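# Seat the blender jar on its base and start it

## Task

Put the blender jar onto its motor base so that the jar's square foot sits fully down over the square pad on top of the base, then press the round START key on the base's sloped front once so the blender runs and the green lamp next to the key lights. The key only responds while the jar is seated; pressing it again or lifting the jar turns the blender off. Success requires, at the end, the jar seated, the lamp on and the base standing upright on the table, with the hand released and moved away.

## Robot and tools

Robot: one six-joint arm with a five-finger right hand. Joints from base outward: shoulder pan, shoulder lift, elbow, wrist 1, wrist 2, wrist 3. Per-joint load limits in N m: 290, 290, 132, 47.5, 47.5, 47.5; a held object's weight adds to them.

Frames. Scene frame: origin on the table surface under the arm base, +z up, +y to the left when facing +x. All reported positions are in metres in this frame, orientation as quaternion wxyz. The hand point sits 0.05 m in front of the palm, where index pad and thumb tip meet in a pinch. Its own axes: +z along the straightened fingers (fingertips 0.06 to 0.07 m past the point), +y out of the palm, +x across the palm toward the little finger. Across the palm the hand extends 0.08 m on the little-finger side and 0.02 m (thumb turned in front) to 0.09 m on the thumb side. A wrist bracket on the little-finger side sits 0.03 m beyond the point in +y and 0.11 m across; it can strike things. Rotating the hand shifts the point slightly.

execute_actions(actions): a list of actions run in sequence. Each action is a list of up to 15 rows; each row lasts one control step (1/30 s), and if fewer than 15 rows are given the last one repeats until 15 steps pass. An empty list just returns state and images. A row is 14 numbers, each in [-1, 1]:
1-6: dx, dy, dz, rx, ry, rz. An offset of the hand point from its measured pose at the start of that action (for the first action in a call, the last pose reported in this scene), expressed in the hand point's own axes. Every row is relative to that same start, not to the previous row. Scale: 1.0 = 0.6 m for dx, dy, dz and 180 degrees for the rotation vector rx, ry, rz.
7-12: absolute motor targets in this order: little, ring, middle, index, thumb_bend, thumb_turn. Fingers and thumb_bend: -1 straight, +1 fully curled. thumb_turn: -1 beside the palm, +1 in front of it facing the fingers. A pinch is roughly index +0.22, thumb_bend +0.75, thumb_turn +0.57.
13: force_limit, closing force at the fingertip where a motor stops: about 0 N at -1 up to 10 N at +1 (15 N for the two thumb motors). It has no effect on opening.
14: speed, near zero at -1 to full at +1 (full travel 0.6 s).
Each step, the commanded pose is clipped to within 100 mm and 16 degrees of the measured pose; after an action the arm only continues to the last clipped pose, so large motions need further actions. Arm motion lags commands by about 0.17 s.

move(target, speed, stop_force, blocking): drives the hand point along a straight line toward one target. target is one 14-number row as above; its six pose numbers are an offset from the pose in the latest result that showed one, in the hand point axes. The hand numbers are sent at the start. speed: top speed in m/s, 0.002 to 0.5, default 0.25; rotation up to twice that in rad/s. Path lasts 0.5 to 10 s and is cut at 10 s. It does not avoid obstacles. stop_force (optional, 13 to 80 N, not before 0.2 s of scene time): ends the path once the wrist sensor reads that much extra push against the motion for 2 steps; the hand then backs up 2 steps and holds. Only reliable for slow moves without rotation; omit it when pulling away from something you are pressing. blocking=false returns after 0.5 s while the arm keeps going; it cannot be combined with stop_force, and other motion commands are refused until a result shows the move ended. The extra "move:" line reports the ending: done, contact, held, off_target, moving, fault, plus limits such as paced (pose clipped) or held (steps blocked), and the distance left to target.

wait(seconds): 0 to 10 s, arm keeps its last command; returns early if a running move finishes. stop(): brakes a running move; needs room when fast. zoom_image(camera, region): camera one of cam_head_left, cam_head_right, cam_high, cam_low, cam_wrist (all 896x504); region [x0, y0, x1, y1] in pixels from the top-left, at most 504 by 504. show_instructions(): shows the reference pages. finished_scene(scene): ends the current scene given its number; irreversible; the goal must already hold.

Gripping. To wrap an object 0.035 to 0.08 m across, turn the thumb fully in front before arriving; the object lies across the palm on the wrist side of the point. A motor starts only when its target changes by at least 0.01, then runs until it reaches target or, closing, hits force_limit, and locks. Resending identical numbers keeps a grip. For a soft grip close at speed -0.9 or below. To loosen, send a target more open than hand_measured.

Result lines: pose, velocities, Hand target (where the controller is now heading), "pose unreachable" (clearance check altered the command), step readings with HELD marking held-back steps, Wrist force and Wrist torque in the end effector axes (noisy, offset up to about 5.5 N, saturate near 100 N; pressing shows force pointing back into the arm), joint torques (noisy, offset, not zero in free air), hand_measured, hand_stopped_by (moving, target, force, stalled, fault), hand_load_n (positive when pushed open; near 0 means grip lost), hand_force_limit, hand_speed, MOTOR HOT, fault lines.

Avoid: the arm is stiff, so aiming even slightly past a firm contact can trigger a stop; torque at a joint limit or any outside force of 150 N halts the arm for 10 s. Press the key slowly, ideally with stop_force. Don't drop the jar, slam it down, tip the base or push anything off the table. Long holding loads heat motors; 85 °C brakes the arm. Loose objects may get small random shoves.

Each tool is called as name(argument=value, ...) on one line, values as JSON.

## Session

execute_actions(actions=[])

Scene clock: 0.00 s.
end_effector_position=(+0.3030, +0.0537, +0.1197) hand_measured=(-1.000, -1.000, -1.000, -1.000, -1.000, -1.000) hand_load_n=(+0.0, +0.0, +0.0, +0.0, +0.0, +0.0) hand_stopped_by=(target, target, target, target, target, target) hand_force_limit=0.00 hand_speed=-0.80 end_effector_quat_wxyz=(-0.186, +0.004, +0.982, +0.027) end_effector_velocity=(-0.001, +0.001, -0.000) end_effector_angular_velocity=(+0.002, +0.001, -0.000)
Joint positions: [-0.533 -1.242  2.374  0.789  1.715 -2.079]
Joint velocities: [ 0.     0.001  0.001 -0.    -0.001  0.   ]
Joint torques (N m, as the arm reports them, + toward a larger angle): no reading
Wrist force (N, on the end effector, along its own x y z axes, offset not removed): no reading
Wrist torque (N m, same axes, about the end effector's origin, offset not removed): no reading
Hand target: +0.303, +0.054, +0.120; -0.186, +0.004, +0.982, +0.027

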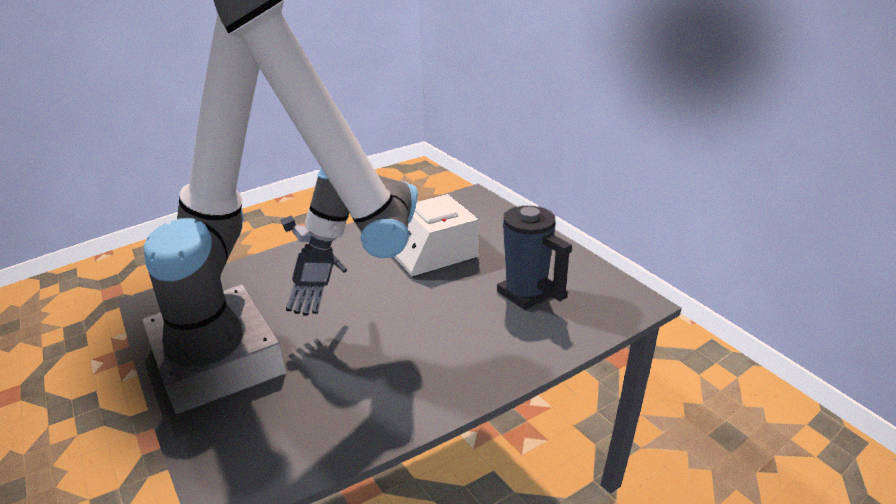

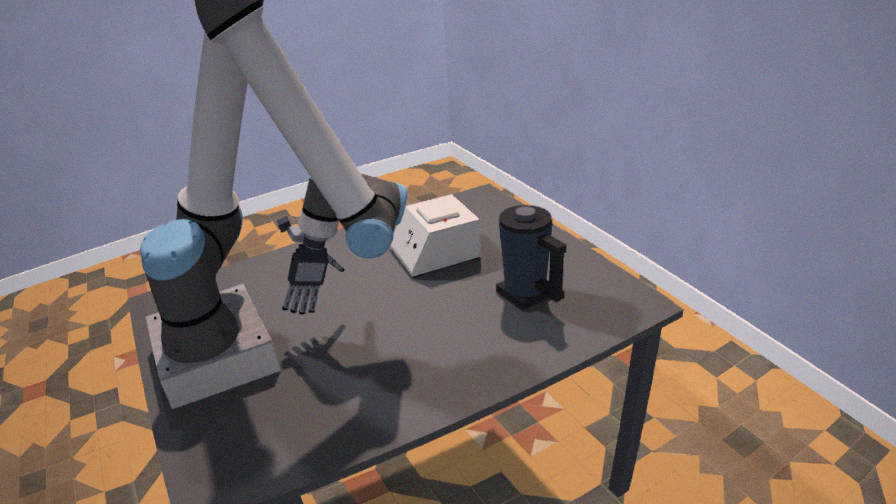

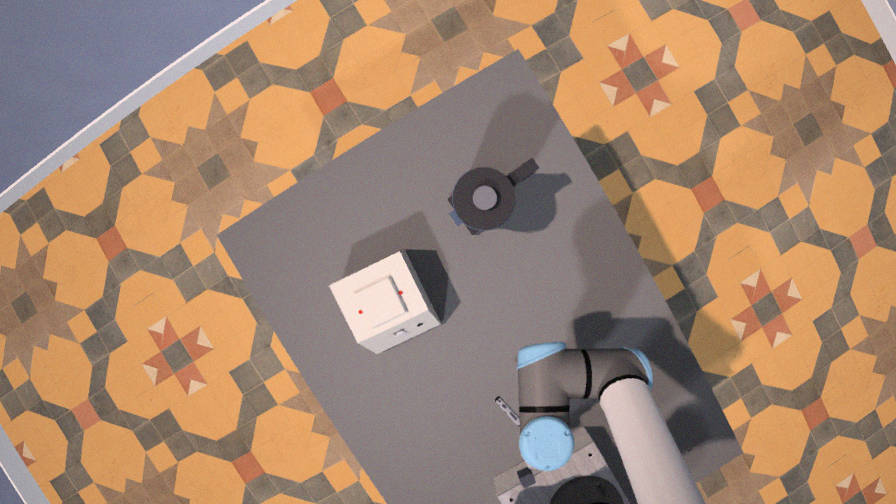

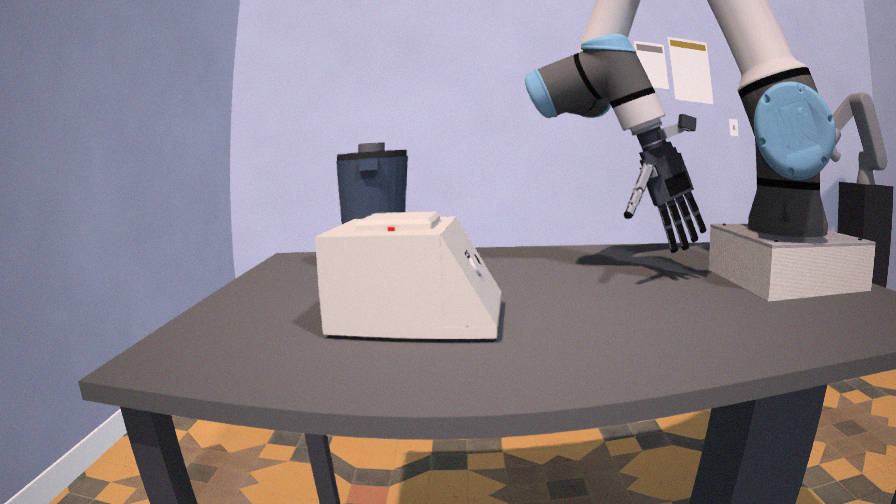

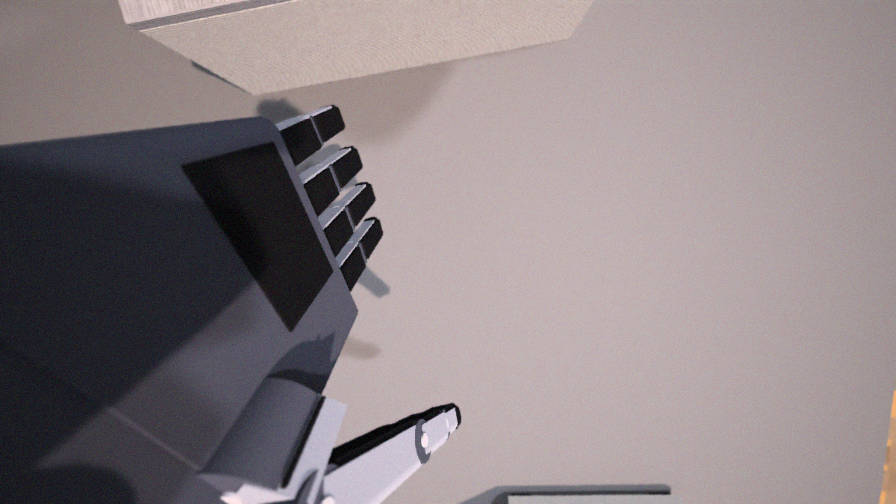

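move(target=[-0.374,-0.553,-0.219,0.003,-0.613,-0.011,-1,-1,-1,-1,-1,1,0.6,0])

Scene clock: 9.83 s.
end_effector_position=(+0.5532, -0.2846, +0.1424) hand_measured=(-1.000, -1.000, -1.000, -1.000, -1.000, +1.000) hand_load_n=(+0.0, +0.0, +0.0, +0.0, +0.0, +0.0) hand_stopped_by=(target, target, target, target, target, target) hand_force_limit=0.60 hand_speed=0.00 end_effector_quat_wxyz=(+0.699, +0.009, +0.715, +0.010) end_effector_velocity=(+0.000, +0.000, -0.001) end_effector_angular_velocity=(+0.004, -0.018, -0.006)
Joint positions: [-1.269 -1.03   2.413 -1.301  0.291 -1.625]
Joint velocities: [ 0.002  0.009  0.016 -0.09   0.006  0.066]
Joint torques (N m, as the arm reports them, + toward a larger angle): [ 18.71 -42.16   4.14  -1.91   2.69   2.33]
Wrist force (N, on the end effector, along its own x y z axes, offset not removed): [3.4 1.0 4.6]
Wrist torque (N m, same axes, about the end effector's origin, offset not removed): [-0.41 -0.74 -0.09]
Hand target: +0.553, -0.285, +0.142; +0.700, +0.009, +0.715, +0.010
Off the commanded pose: 0.001 m, 0 deg.
move: done

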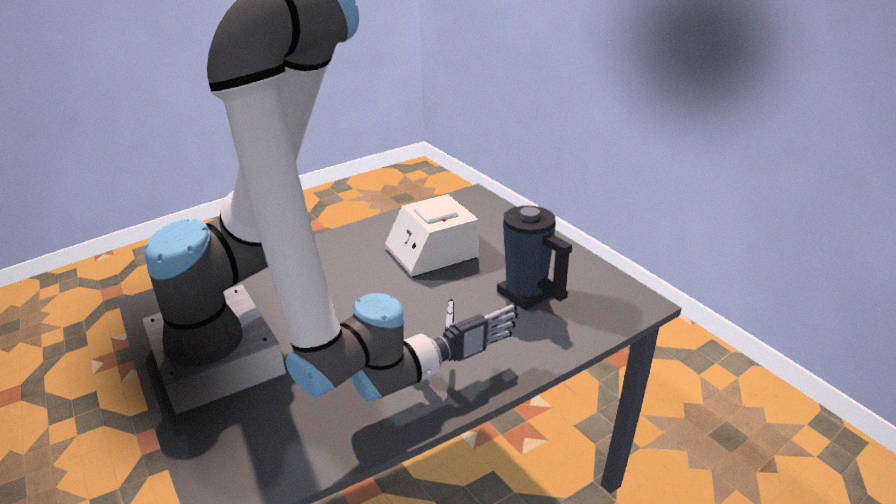

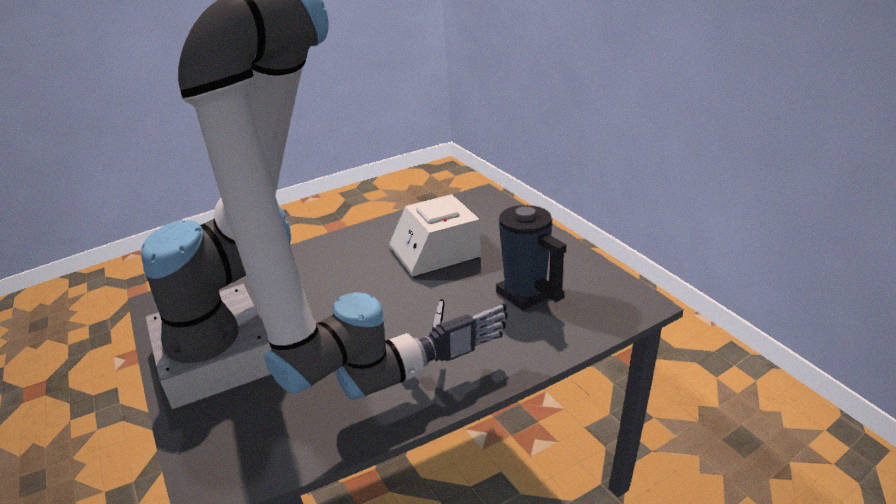

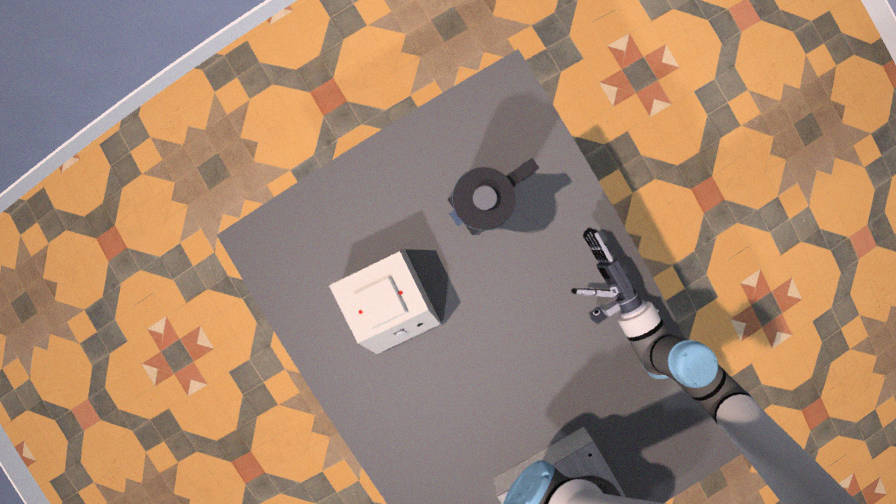

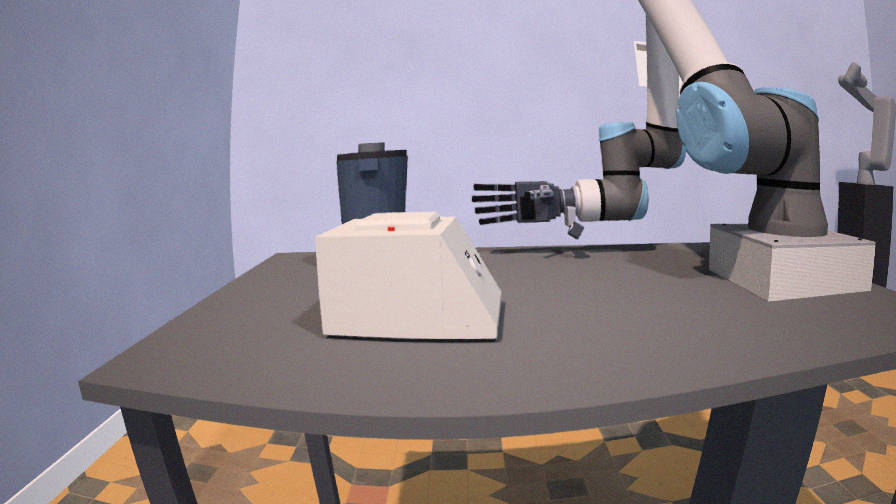

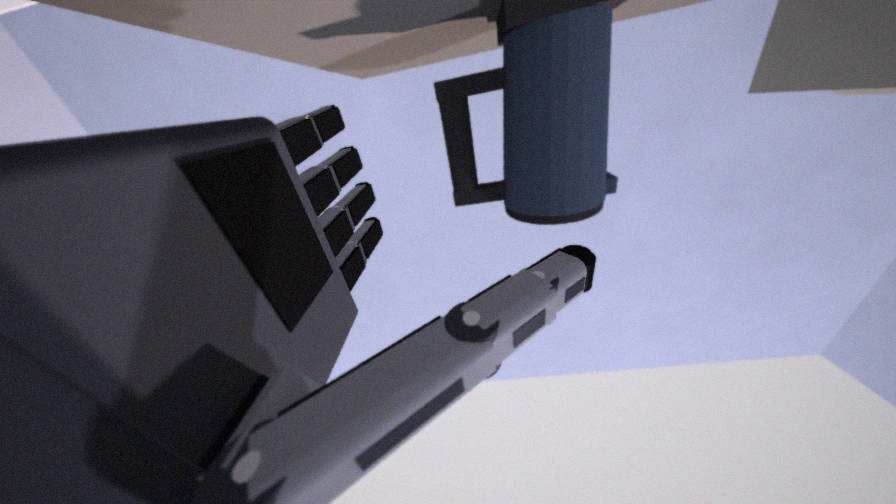

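move(target=[0.012,0.008,0.375,0,0,0,-1,-1,-1,-1,-1,1,0.6,0], speed=0.12)

Scene clock: 13.20 s.
end_effector_position=(+0.7779, -0.2790, +0.1305) hand_measured=(-1.000, -1.000, -1.000, -1.000, -1.000, +1.000) hand_load_n=(+0.0, +0.0, +0.0, +0.0, +0.0, +0.0) hand_stopped_by=(target, target, target, target, target, target) hand_force_limit=0.60 hand_speed=0.00 end_effector_quat_wxyz=(+0.699, +0.009, +0.715, +0.010) end_effector_velocity=(+0.002, -0.001, +0.000) end_effector_angular_velocity=(-0.001, -0.001, -0.001)
Joint positions: [-0.865 -0.905  2.094 -1.153  0.694 -1.573]
Joint velocities: [ 0.002  0.001 -0.004  0.002  0.003 -0.   ]
Joint torques (N m, as the arm reports them, + toward a larger angle): [ 15.96 -60.27 -27.39   0.93   3.81  -3.07]
Wrist force (N, on the end effector, along its own x y z axes, offset not removed): [5.4 -0.9 4.7]
Wrist torque (N m, same axes, about the end effector's origin, offset not removed): [-0.69 -1.07 0.02]
Hand target: +0.778, -0.279, +0.130; +0.699, +0.009, +0.715, +0.010
Off the commanded pose: 0.000 m, 0 deg.
move: done

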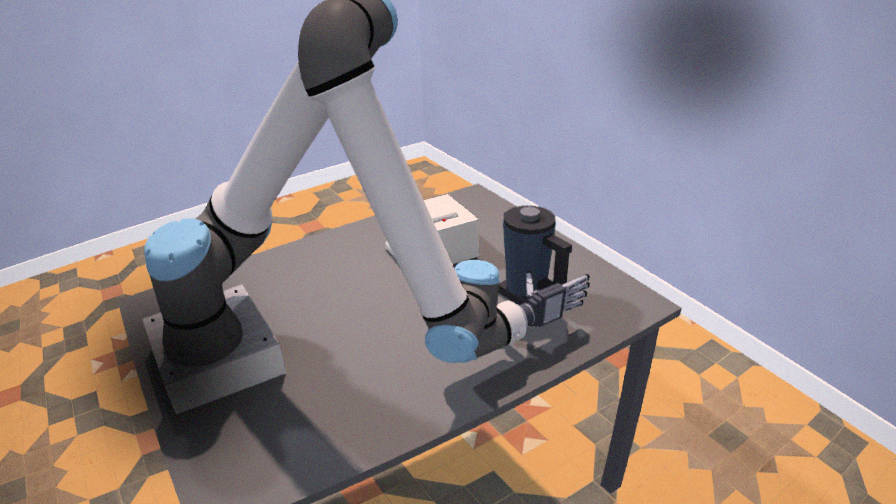

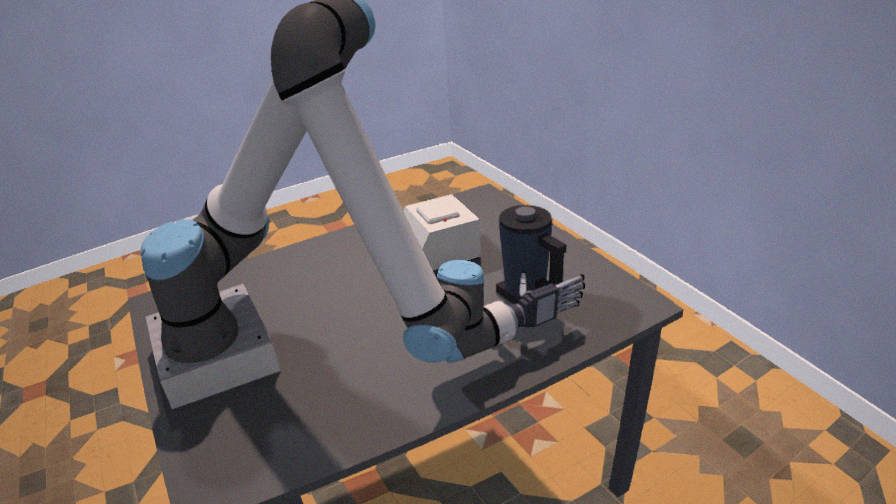

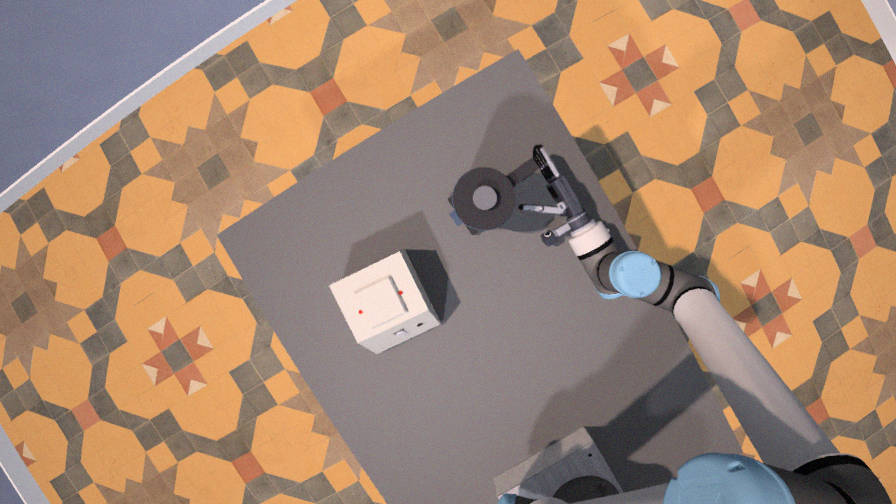

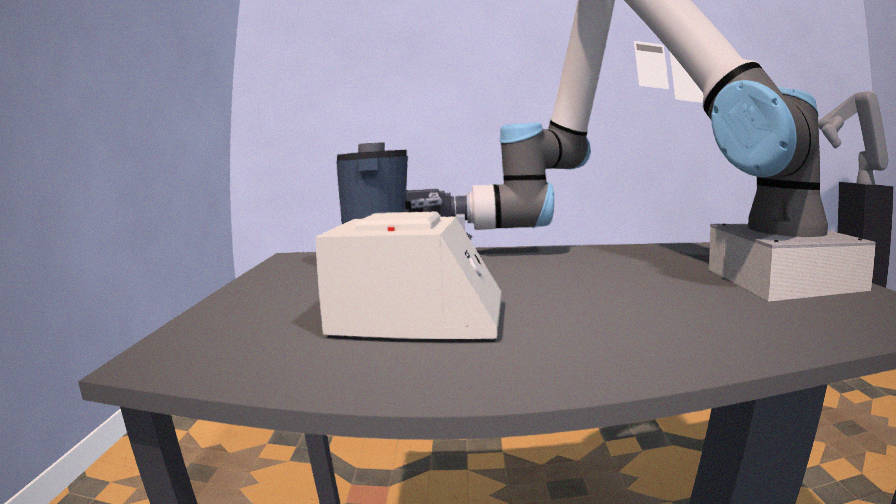

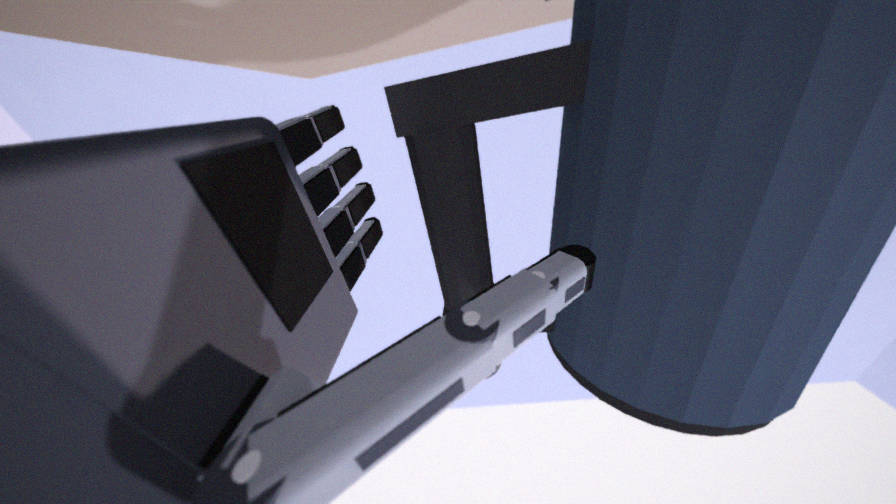

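move(target=[-0.015,0.02,0.04,0,0,0,-1,-1,-1,-1,-1,1,0.6,0], speed=0.04)

move(target=[0,0,0,0,0,0,1,1,1,1,0.9,1,0.9,-0.5])

move(target=[-0.3,0,0,0,0,0,1,1,1,1,0.9,1,0.9,-0.5], speed=0.1)

Scene clock: 15.37 s.
end_effector_position=(+0.8019, -0.2673, +0.1392) hand_measured=(-1.000, -1.000, -1.000, -1.000, -1.000, +1.000) hand_load_n=(+0.0, +0.0, +0.0, +0.0, +0.0, +0.0) hand_stopped_by=(target, target, target, target, target, target) hand_force_limit=0.60 hand_speed=0.00 end_effector_quat_wxyz=(+0.699, +0.009, +0.715, +0.010) end_effector_velocity=(+0.001, +0.001, +0.000) end_effector_angular_velocity=(+0.001, +0.000, -0.000)
Joint positions: [-0.821 -0.91   2.067 -1.124  0.738 -1.57 ]
Joint velocities: [ 0.003 -0.    -0.002  0.002  0.003  0.   ]
Joint torques (N m, as the arm reports them, + toward a larger angle): [ 18.06 -88.74 -29.39   0.72   3.44   2.66]
Wrist force (N, on the end effector, along its own x y z axes, offset not removed): [4.9 0.1 4.5]
Wrist torque (N m, same axes, about the end effector's origin, offset not removed): [-0.57 -0.99 -0.03]
Hand target: +0.802, -0.267, +0.139; +0.699, +0.009, +0.715, +0.010
Off the commanded pose: 0.000 m, 0 deg.
move: done

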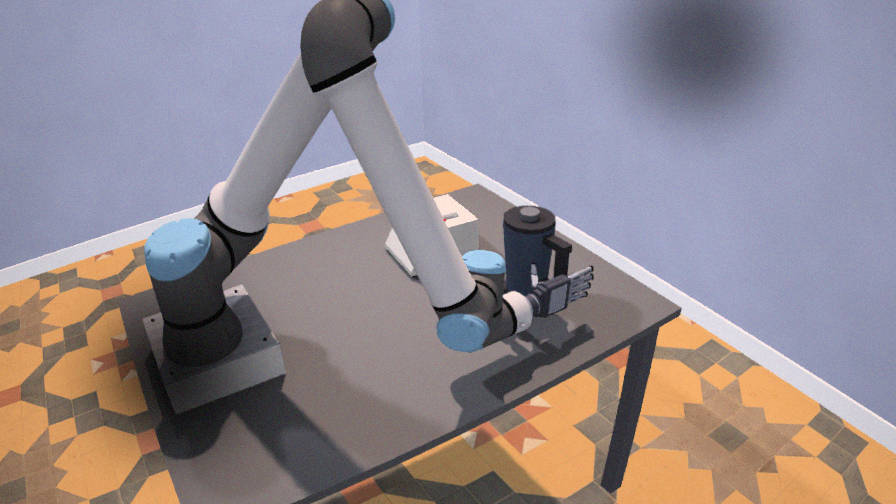

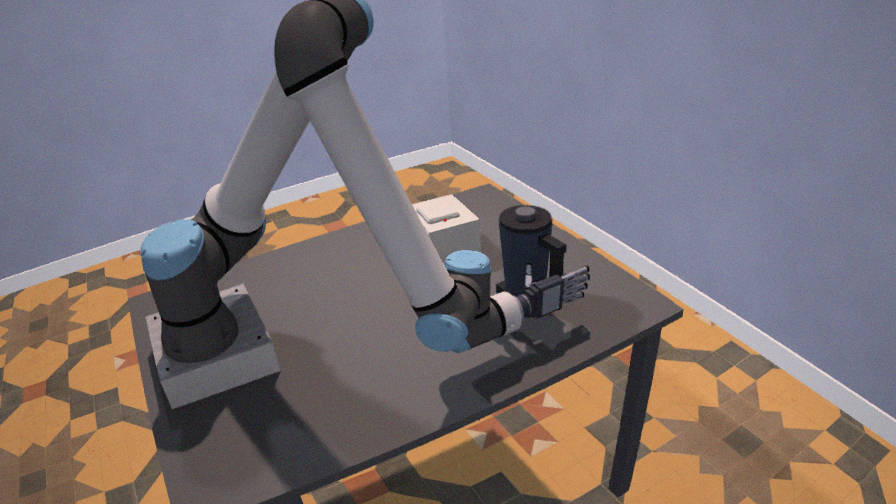

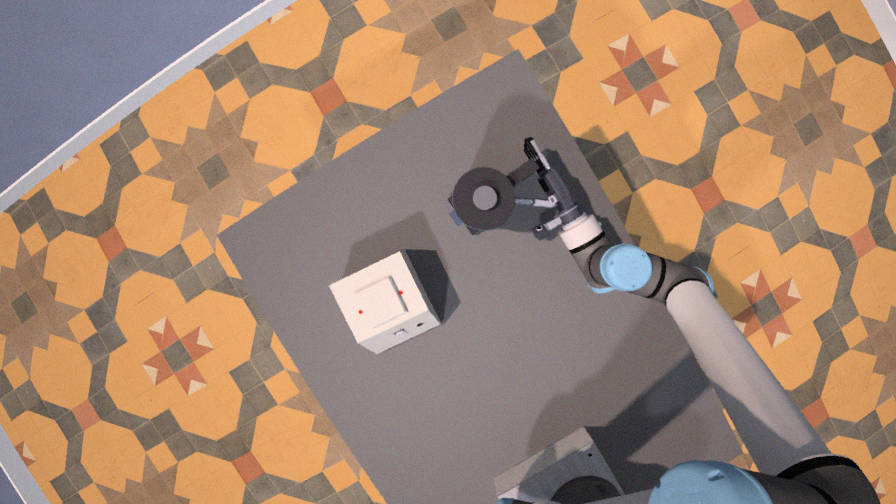

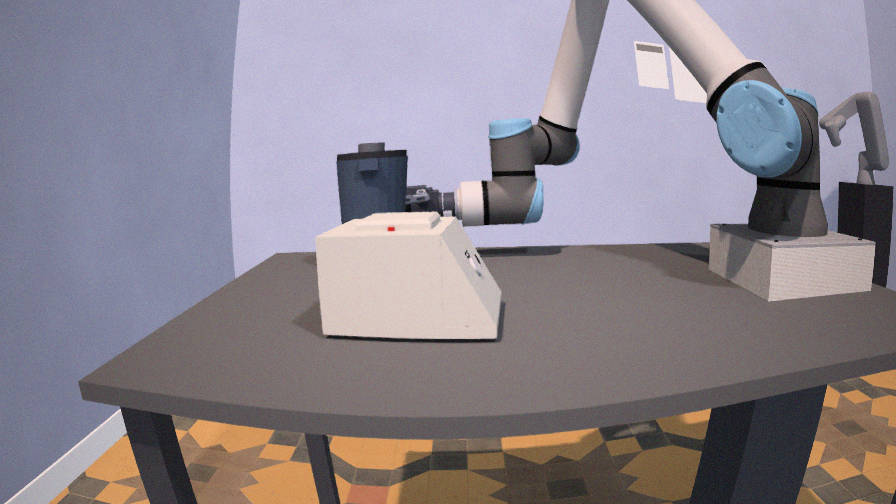

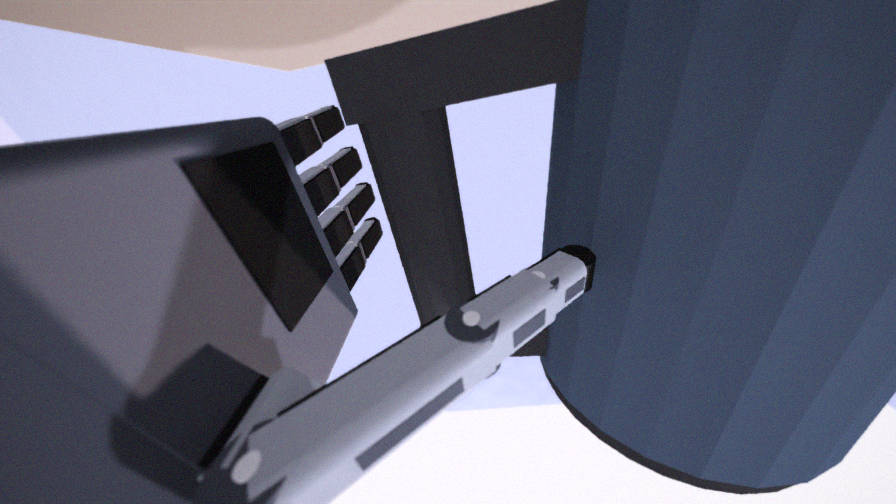

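Scene clock: 17.87 s.
end_effector_position=(+0.8019, -0.2673, +0.1392) hand_measured=(+0.856, +0.384, +0.604, +0.826, +0.028, +1.000) hand_load_n=(+7.5, +0.0, +9.5, +4.5, +14.0, +1.5) hand_stopped_by=(force, force, force, force, force, target) hand_force_limit=0.90 hand_speed=-0.50 end_effector_quat_wxyz=(+0.699, +0.009, +0.715, +0.010) end_effector_velocity=(-0.000, +0.000, -0.000) end_effector_angular_velocity=(+0.002, +0.000, +0.000)
Joint positions: [-0.821 -0.91   2.067 -1.124  0.738 -1.57 ]
Joint velocities: [ 0.     0.001  0.    -0.     0.     0.001]
Joint torques (N m, as the arm reports them, + toward a larger angle): [-12.48 -80.97  -7.24   0.55   0.55   2.27]
Wrist force (N, on the end effector, along its own x y z axes, offset not removed): [6.7 -0.1 2.5]
Wrist torque (N m, same axes, about the end effector's origin, offset not removed): [-0.48 -1.07 -0.70]
Hand target: +0.802, -0.267, +0.139; +0.699, +0.009, +0.715, +0.010
Off the commanded pose: 0.000 m, 0 deg.
move: done

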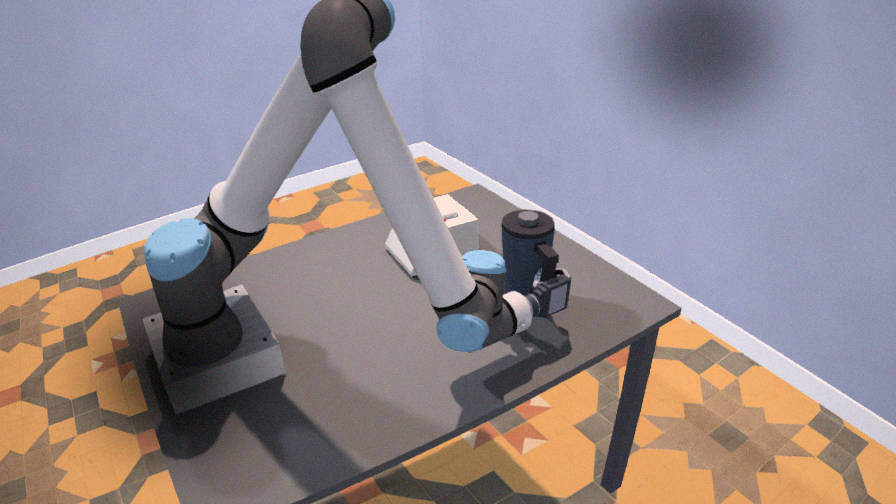

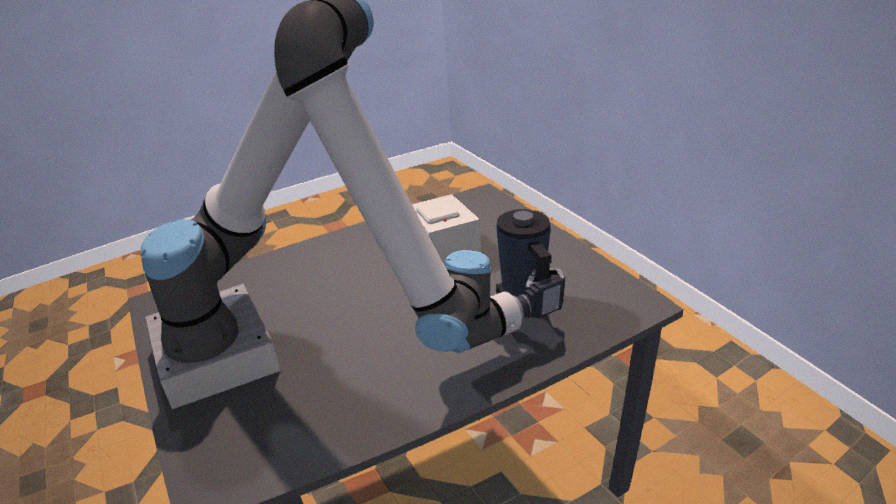

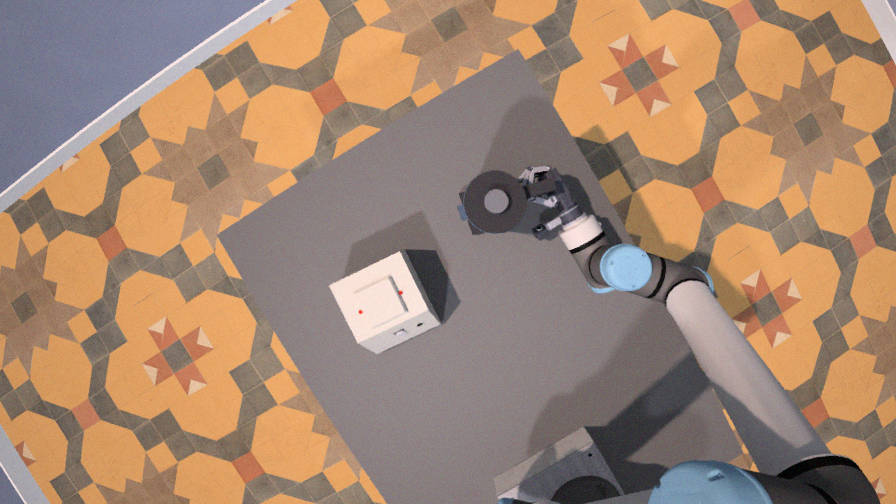

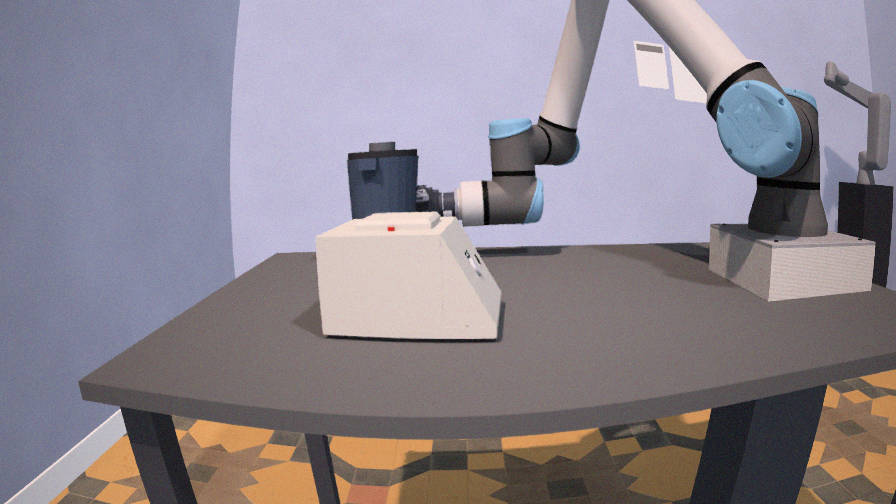

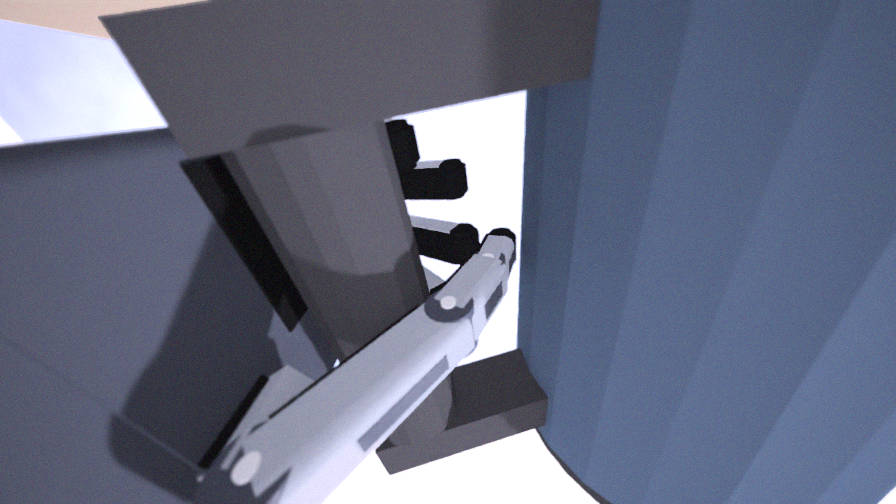

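Scene clock: 20.17 s.
end_effector_position=(+0.8061, -0.2722, +0.3188) hand_measured=(+0.856, +0.384, +0.604, +0.826, +0.028, +1.000) hand_load_n=(+0.0, +0.0, +9.0, +9.0, +14.0, +1.0) hand_stopped_by=(force, force, force, force, force, target) hand_force_limit=0.90 hand_speed=-0.50 end_effector_quat_wxyz=(+0.699, +0.009, +0.715, +0.010) end_effector_velocity=(-0.000, -0.000, +0.001) end_effector_angular_velocity=(+0.000, +0.002, -0.000)
Joint positions: [-0.821 -1.182  2.026 -0.811  0.738 -1.57 ]
Joint velocities: [-0.    -0.002 -0.001  0.006  0.    -0.002]
Joint torques (N m, as the arm reports them, + toward a larger angle): [-15.89 -86.91 -42.79   0.46  -4.03  -1.67]
Wrist force (N, on the end effector, along its own x y z axes, offset not removed): [15.0 0.2 6.6]
Wrist torque (N m, same axes, about the end effector's origin, offset not removed): [-0.52 -1.49 -0.82]
Hand target: +0.806, -0.272, +0.319; +0.699, +0.009, +0.715, +0.010
Off the commanded pose: 0.000 m, 0 deg.
move: done

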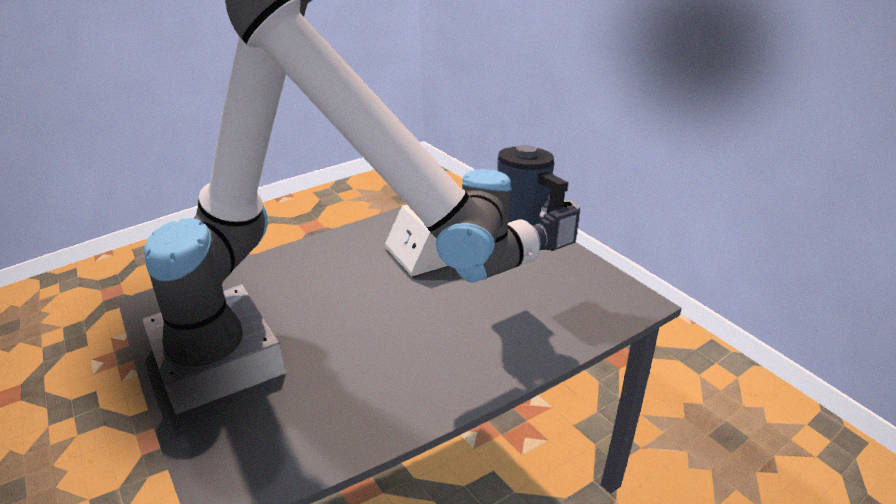

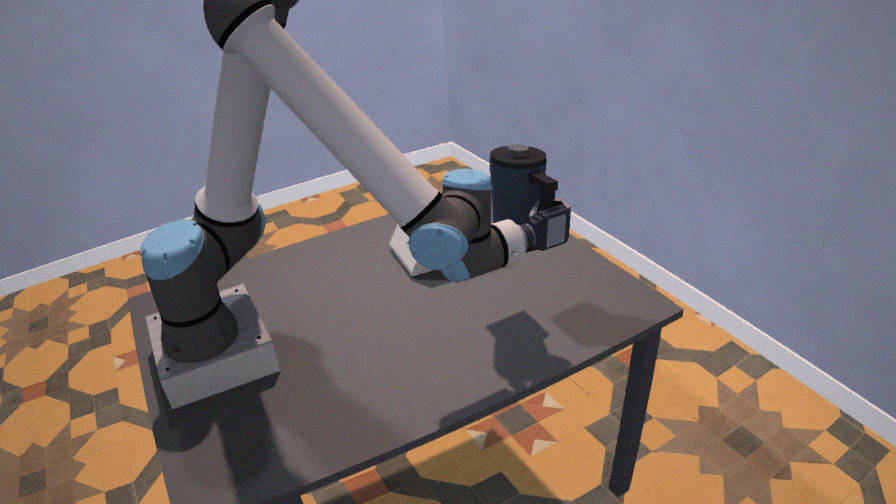

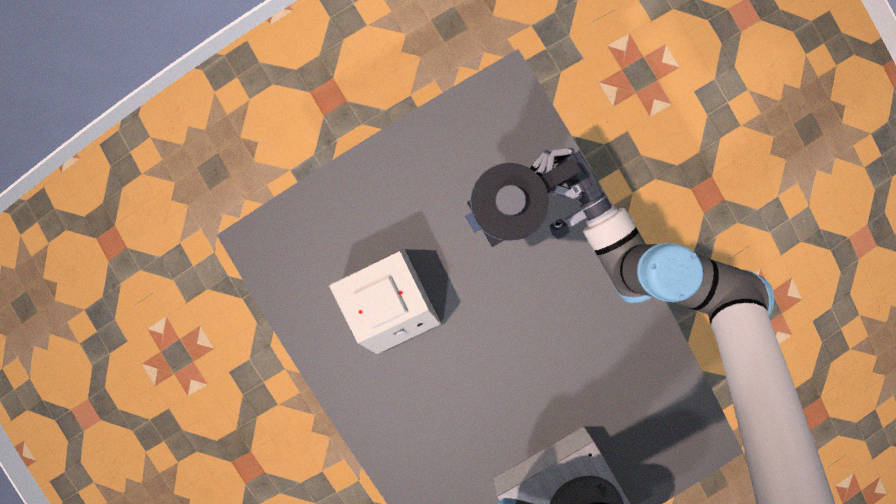

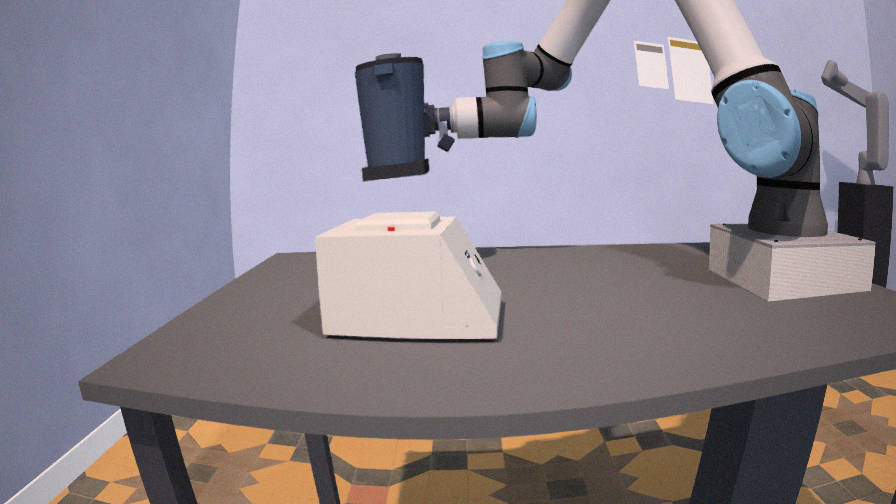

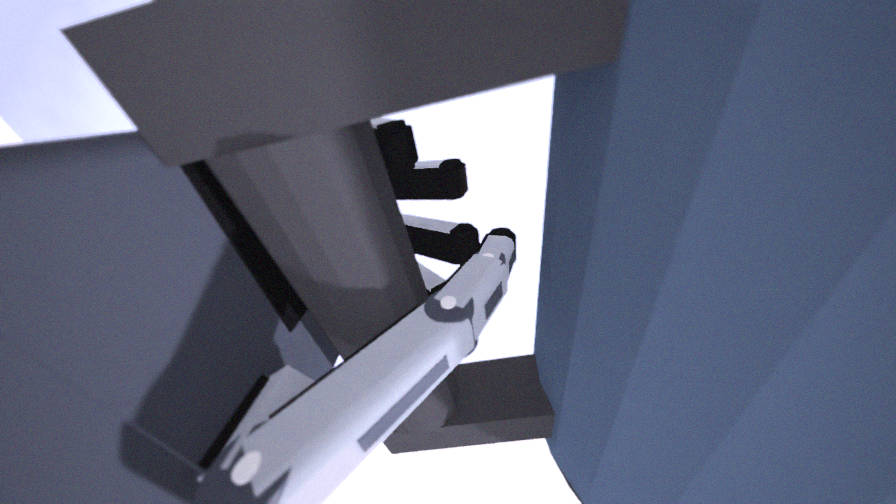

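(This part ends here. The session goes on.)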